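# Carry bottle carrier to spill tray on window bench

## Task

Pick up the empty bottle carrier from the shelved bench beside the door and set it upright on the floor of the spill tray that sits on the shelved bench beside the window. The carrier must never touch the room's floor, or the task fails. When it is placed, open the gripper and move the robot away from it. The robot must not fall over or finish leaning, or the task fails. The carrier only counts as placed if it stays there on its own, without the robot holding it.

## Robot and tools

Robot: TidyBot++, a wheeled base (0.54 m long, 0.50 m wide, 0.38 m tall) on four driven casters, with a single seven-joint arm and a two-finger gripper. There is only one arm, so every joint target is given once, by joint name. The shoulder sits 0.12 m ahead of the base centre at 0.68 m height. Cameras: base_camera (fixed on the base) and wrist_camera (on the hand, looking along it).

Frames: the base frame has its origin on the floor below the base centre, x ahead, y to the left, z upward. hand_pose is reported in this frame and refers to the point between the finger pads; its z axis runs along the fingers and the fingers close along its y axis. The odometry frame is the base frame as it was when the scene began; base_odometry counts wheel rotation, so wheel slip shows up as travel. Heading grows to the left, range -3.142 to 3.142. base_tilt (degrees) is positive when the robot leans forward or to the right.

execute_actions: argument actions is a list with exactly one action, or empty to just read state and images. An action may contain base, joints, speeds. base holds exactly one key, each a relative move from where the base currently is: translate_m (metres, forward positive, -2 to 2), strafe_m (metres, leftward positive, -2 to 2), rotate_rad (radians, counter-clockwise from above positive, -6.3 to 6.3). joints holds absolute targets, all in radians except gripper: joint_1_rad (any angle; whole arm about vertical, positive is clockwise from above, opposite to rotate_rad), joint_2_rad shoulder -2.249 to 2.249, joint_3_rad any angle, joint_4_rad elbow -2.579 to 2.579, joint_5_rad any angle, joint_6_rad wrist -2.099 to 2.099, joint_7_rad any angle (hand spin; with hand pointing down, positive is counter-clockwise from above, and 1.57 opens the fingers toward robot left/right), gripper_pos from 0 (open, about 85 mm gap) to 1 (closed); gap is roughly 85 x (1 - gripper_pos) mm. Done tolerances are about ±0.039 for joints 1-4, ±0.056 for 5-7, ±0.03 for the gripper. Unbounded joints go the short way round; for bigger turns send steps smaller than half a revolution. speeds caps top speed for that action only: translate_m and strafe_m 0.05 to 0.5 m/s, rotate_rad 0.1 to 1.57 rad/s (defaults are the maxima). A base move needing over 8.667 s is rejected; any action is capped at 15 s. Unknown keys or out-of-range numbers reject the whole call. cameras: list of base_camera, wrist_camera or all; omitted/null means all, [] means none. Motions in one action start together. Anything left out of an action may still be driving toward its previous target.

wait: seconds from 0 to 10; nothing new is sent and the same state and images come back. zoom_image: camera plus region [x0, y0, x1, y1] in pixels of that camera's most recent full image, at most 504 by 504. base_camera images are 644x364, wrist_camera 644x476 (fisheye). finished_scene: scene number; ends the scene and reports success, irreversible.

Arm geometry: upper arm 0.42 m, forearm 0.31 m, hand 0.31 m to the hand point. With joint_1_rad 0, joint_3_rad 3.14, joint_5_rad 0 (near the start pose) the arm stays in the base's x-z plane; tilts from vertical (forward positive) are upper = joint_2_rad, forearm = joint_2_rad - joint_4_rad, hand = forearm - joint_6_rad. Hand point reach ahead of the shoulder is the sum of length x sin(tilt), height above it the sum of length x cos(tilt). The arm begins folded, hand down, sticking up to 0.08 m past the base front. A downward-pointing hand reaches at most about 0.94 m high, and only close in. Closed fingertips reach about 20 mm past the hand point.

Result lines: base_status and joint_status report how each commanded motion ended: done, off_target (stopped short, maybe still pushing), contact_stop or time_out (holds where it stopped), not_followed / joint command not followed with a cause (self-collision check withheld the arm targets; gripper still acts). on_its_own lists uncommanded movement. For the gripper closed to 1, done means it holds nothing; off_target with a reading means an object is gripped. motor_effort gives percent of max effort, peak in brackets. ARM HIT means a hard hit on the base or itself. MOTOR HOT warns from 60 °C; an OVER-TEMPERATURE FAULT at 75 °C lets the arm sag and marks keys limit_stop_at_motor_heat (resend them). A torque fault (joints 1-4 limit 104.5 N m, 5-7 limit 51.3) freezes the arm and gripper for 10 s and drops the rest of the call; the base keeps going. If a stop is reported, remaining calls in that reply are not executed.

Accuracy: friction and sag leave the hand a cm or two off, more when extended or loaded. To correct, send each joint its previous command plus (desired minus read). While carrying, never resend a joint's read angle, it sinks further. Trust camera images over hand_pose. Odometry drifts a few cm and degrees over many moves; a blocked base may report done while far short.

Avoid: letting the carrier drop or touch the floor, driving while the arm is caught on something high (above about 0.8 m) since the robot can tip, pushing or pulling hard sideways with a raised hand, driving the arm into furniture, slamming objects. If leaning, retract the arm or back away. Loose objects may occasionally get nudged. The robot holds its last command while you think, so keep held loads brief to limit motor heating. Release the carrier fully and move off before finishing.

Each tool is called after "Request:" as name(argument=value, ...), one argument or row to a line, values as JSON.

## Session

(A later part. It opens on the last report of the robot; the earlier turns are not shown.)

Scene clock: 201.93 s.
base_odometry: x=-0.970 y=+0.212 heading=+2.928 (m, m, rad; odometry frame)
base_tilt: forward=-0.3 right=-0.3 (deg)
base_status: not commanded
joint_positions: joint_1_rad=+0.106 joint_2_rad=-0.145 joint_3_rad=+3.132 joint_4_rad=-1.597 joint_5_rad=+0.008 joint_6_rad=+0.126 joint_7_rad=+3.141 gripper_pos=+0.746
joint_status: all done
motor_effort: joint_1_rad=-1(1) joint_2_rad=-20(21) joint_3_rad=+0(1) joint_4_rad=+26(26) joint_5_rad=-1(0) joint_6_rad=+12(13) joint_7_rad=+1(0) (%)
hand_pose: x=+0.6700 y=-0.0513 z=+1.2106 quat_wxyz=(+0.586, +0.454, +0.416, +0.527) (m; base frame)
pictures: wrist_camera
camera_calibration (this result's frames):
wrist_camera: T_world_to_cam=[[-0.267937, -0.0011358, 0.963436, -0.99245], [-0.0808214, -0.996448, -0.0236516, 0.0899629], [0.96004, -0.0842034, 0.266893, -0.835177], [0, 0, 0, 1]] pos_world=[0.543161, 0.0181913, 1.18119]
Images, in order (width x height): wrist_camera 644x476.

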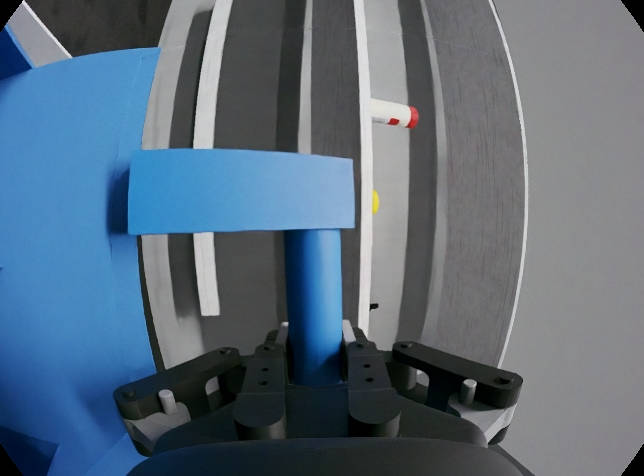

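Inside now. Continue down.

Request:
execute_actions(
  actions=[
    {"joints":{"joint_2_rad":-0.165,"joint_4_rad":-1.70,"joint_6_rad":0.28}},
  ],
  cameras=["wrist_camera"],
)

Scene clock: 205.20 s.
base_odometry: x=-0.970 y=+0.212 heading=+2.928 (m, m, rad; odometry frame)
base_tilt: forward=-0.3 right=-0.3 (deg)
base_status: not commanded
joint_positions: joint_1_rad=+0.106 joint_2_rad=-0.145 joint_3_rad=+3.132 joint_4_rad=-1.688 joint_5_rad=+0.008 joint_6_rad=+0.249 joint_7_rad=+3.141 gripper_pos=+0.746
joint_status: all done
motor_effort: joint_1_rad=-1(0) joint_2_rad=-17(20) joint_3_rad=+0(2) joint_4_rad=+22(25) joint_5_rad=-2(1) joint_6_rad=+10(11) joint_7_rad=+0(0) (%)
hand_pose: x=+0.6692 y=-0.0508 z=+1.1923 quat_wxyz=(+0.593, +0.444, +0.408, +0.534) (m; base frame)
pictures: wrist_camera
camera_calibration (this result's frames):
wrist_camera: T_world_to_cam=[[-0.299404, 0.00167434, 0.954125, -0.942677], [-0.0788161, -0.996624, -0.0229835, 0.0878142], [0.950866, -0.0820817, 0.298525, -0.860964], [0, 0, 0, 1]] pos_world=[0.543342, 0.0184266, 1.15847]
Images, in order (width x height): wrist_camera 644x476.

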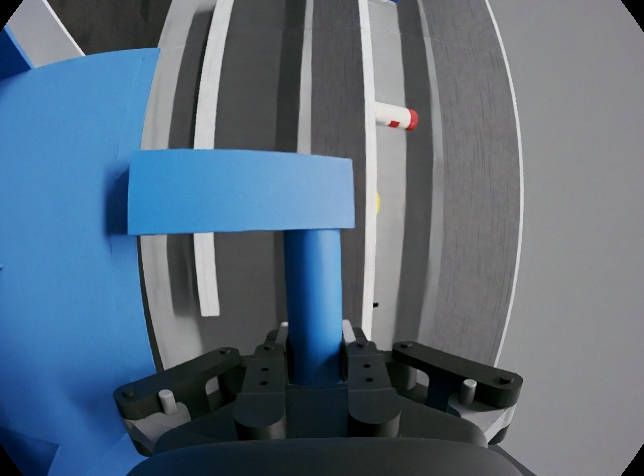

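Touching. Release and back off.

Request:
execute_actions(
  actions=[
    {"joints":{"gripper_pos":0.3}},
  ],
  cameras=["wrist_camera"],
)

Request:
execute_actions(
  actions=[
    {"base":{"translate_m":-0.1},"speeds":{"translate_m":0.08}},
  ],
  cameras=["wrist_camera"],
)

Scene clock: 209.97 s.
base_odometry: x=-0.970 y=+0.211 heading=+2.928 (m, m, rad; odometry frame)
base_tilt: forward=-0.3 right=-0.3 (deg)
base_status: not commanded
joint_positions: joint_1_rad=+0.106 joint_2_rad=-0.146 joint_3_rad=+3.132 joint_4_rad=-1.688 joint_5_rad=+0.008 joint_6_rad=+0.254 joint_7_rad=+3.141 gripper_pos=+0.300
joint_status: all done
motor_effort: joint_1_rad=-2(1) joint_2_rad=-17(18) joint_3_rad=+0(0) joint_4_rad=+21(24) joint_5_rad=+1(1) joint_6_rad=+9(10) joint_7_rad=+0(1) (%)
hand_pose: x=+0.6684 y=-0.0507 z=+1.1939 quat_wxyz=(+0.594, +0.442, +0.406, +0.535) (m; base frame)
pictures: wrist_camera
camera_calibration (this result's frames):
wrist_camera: T_world_to_cam=[[-0.304269, 0.00214386, 0.952584, -0.939374], [-0.0786575, -0.996639, -0.0228813, 0.0876545], [0.949333, -0.0818899, 0.303415, -0.865486], [0, 0, 0, 1]] pos_world=[0.542707, 0.0184992, 1.15944]
Images, in order (width x height): wrist_camera 644x476.

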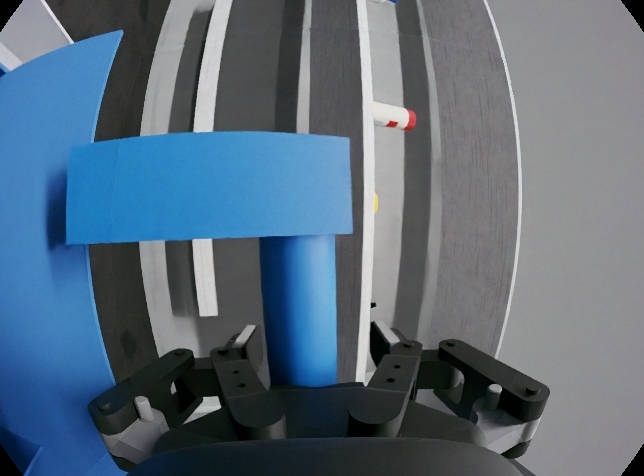

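Scene clock: 211.67 s.
base_odometry: x=-0.873 y=+0.190 heading=+2.928 (m, m, rad; odometry frame)
base_tilt: forward=-0.3 right=-0.3 (deg)
base_status: done
joint_positions: joint_1_rad=+0.106 joint_2_rad=-0.153 joint_3_rad=+3.132 joint_4_rad=-1.690 joint_5_rad=+0.008 joint_6_rad=+0.256 joint_7_rad=+3.141 gripper_pos=+0.300
joint_status: not commanded
motor_effort: joint_1_rad=-2(2) joint_2_rad=-16(23) joint_3_rad=+0(0) joint_4_rad=+21(23) joint_5_rad=-1(0) joint_6_rad=+9(10) joint_7_rad=+1(0) (%)
hand_pose: x=+0.6649 y=-0.0504 z=+1.1975 quat_wxyz=(+0.596, +0.440, +0.404, +0.537) (m; base frame)
pictures: wrist_camera
camera_calibration (this result's frames):
wrist_camera: T_world_to_cam=[[-0.311457, 0.00289882, 0.950256, -0.93625], [-0.0784683, -0.996659, -0.0226785, 0.0874684], [0.947015, -0.0816284, 0.310644, -0.870293], [0, 0, 0, 1]] pos_world=[0.539442, 0.0188496, 1.16201]
Images, in order (width x height): wrist_camera 644x476.

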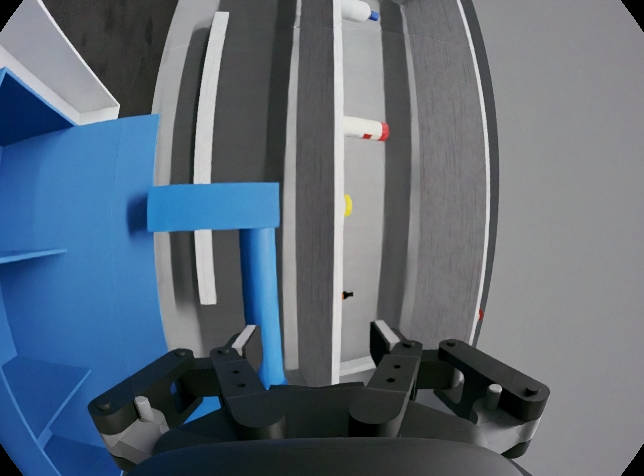

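Request:
execute_actions(
  actions=[
    {"base":{"translate_m":-0.3},"joints":{"joint_6_rad":-0.1,"joint_7_rad":1.6}},
  ],
  cameras=["wrist_camera"],
)

Scene clock: 216.57 s.
base_odometry: x=-0.579 y=+0.127 heading=+2.928 (m, m, rad; odometry frame)
base_tilt: forward=-0.3 right=-0.3 (deg)
base_status: done
joint_positions: joint_1_rad=+0.106 joint_2_rad=-0.163 joint_3_rad=+3.132 joint_4_rad=-1.690 joint_5_rad=+0.008 joint_6_rad=-0.078 joint_7_rad=+1.618 gripper_pos=+0.300
joint_status: all done
motor_effort: joint_1_rad=-2(3) joint_2_rad=-16(21) joint_3_rad=+0(1) joint_4_rad=+22(23) joint_5_rad=+0(1) joint_6_rad=+9(10) joint_7_rad=+1(1) (%)
hand_pose: x=+0.6734 y=-0.0521 z=+1.1001 quat_wxyz=(+0.054, +0.719, -0.015, +0.693) (m; base frame)
pictures: wrist_camera
camera_calibration (this result's frames):
wrist_camera: T_world_to_cam=[[-0.122166, -0.992266, 0.022011, 0.000779642], [-0.0276878, -0.0187613, -0.999441, 1.17547], [0.992123, -0.122707, -0.0251817, -0.511363], [0, 0, 0, 1]] pos_world=[0.539976, -0.039921, 1.16191]
Images, in order (width x height): wrist_camera 644x476.

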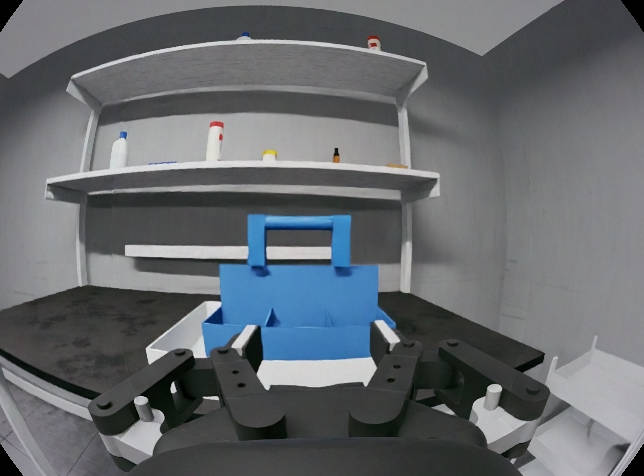

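Request:
finished_scene(
  scene=1,
)

The scene is finished: the task was done.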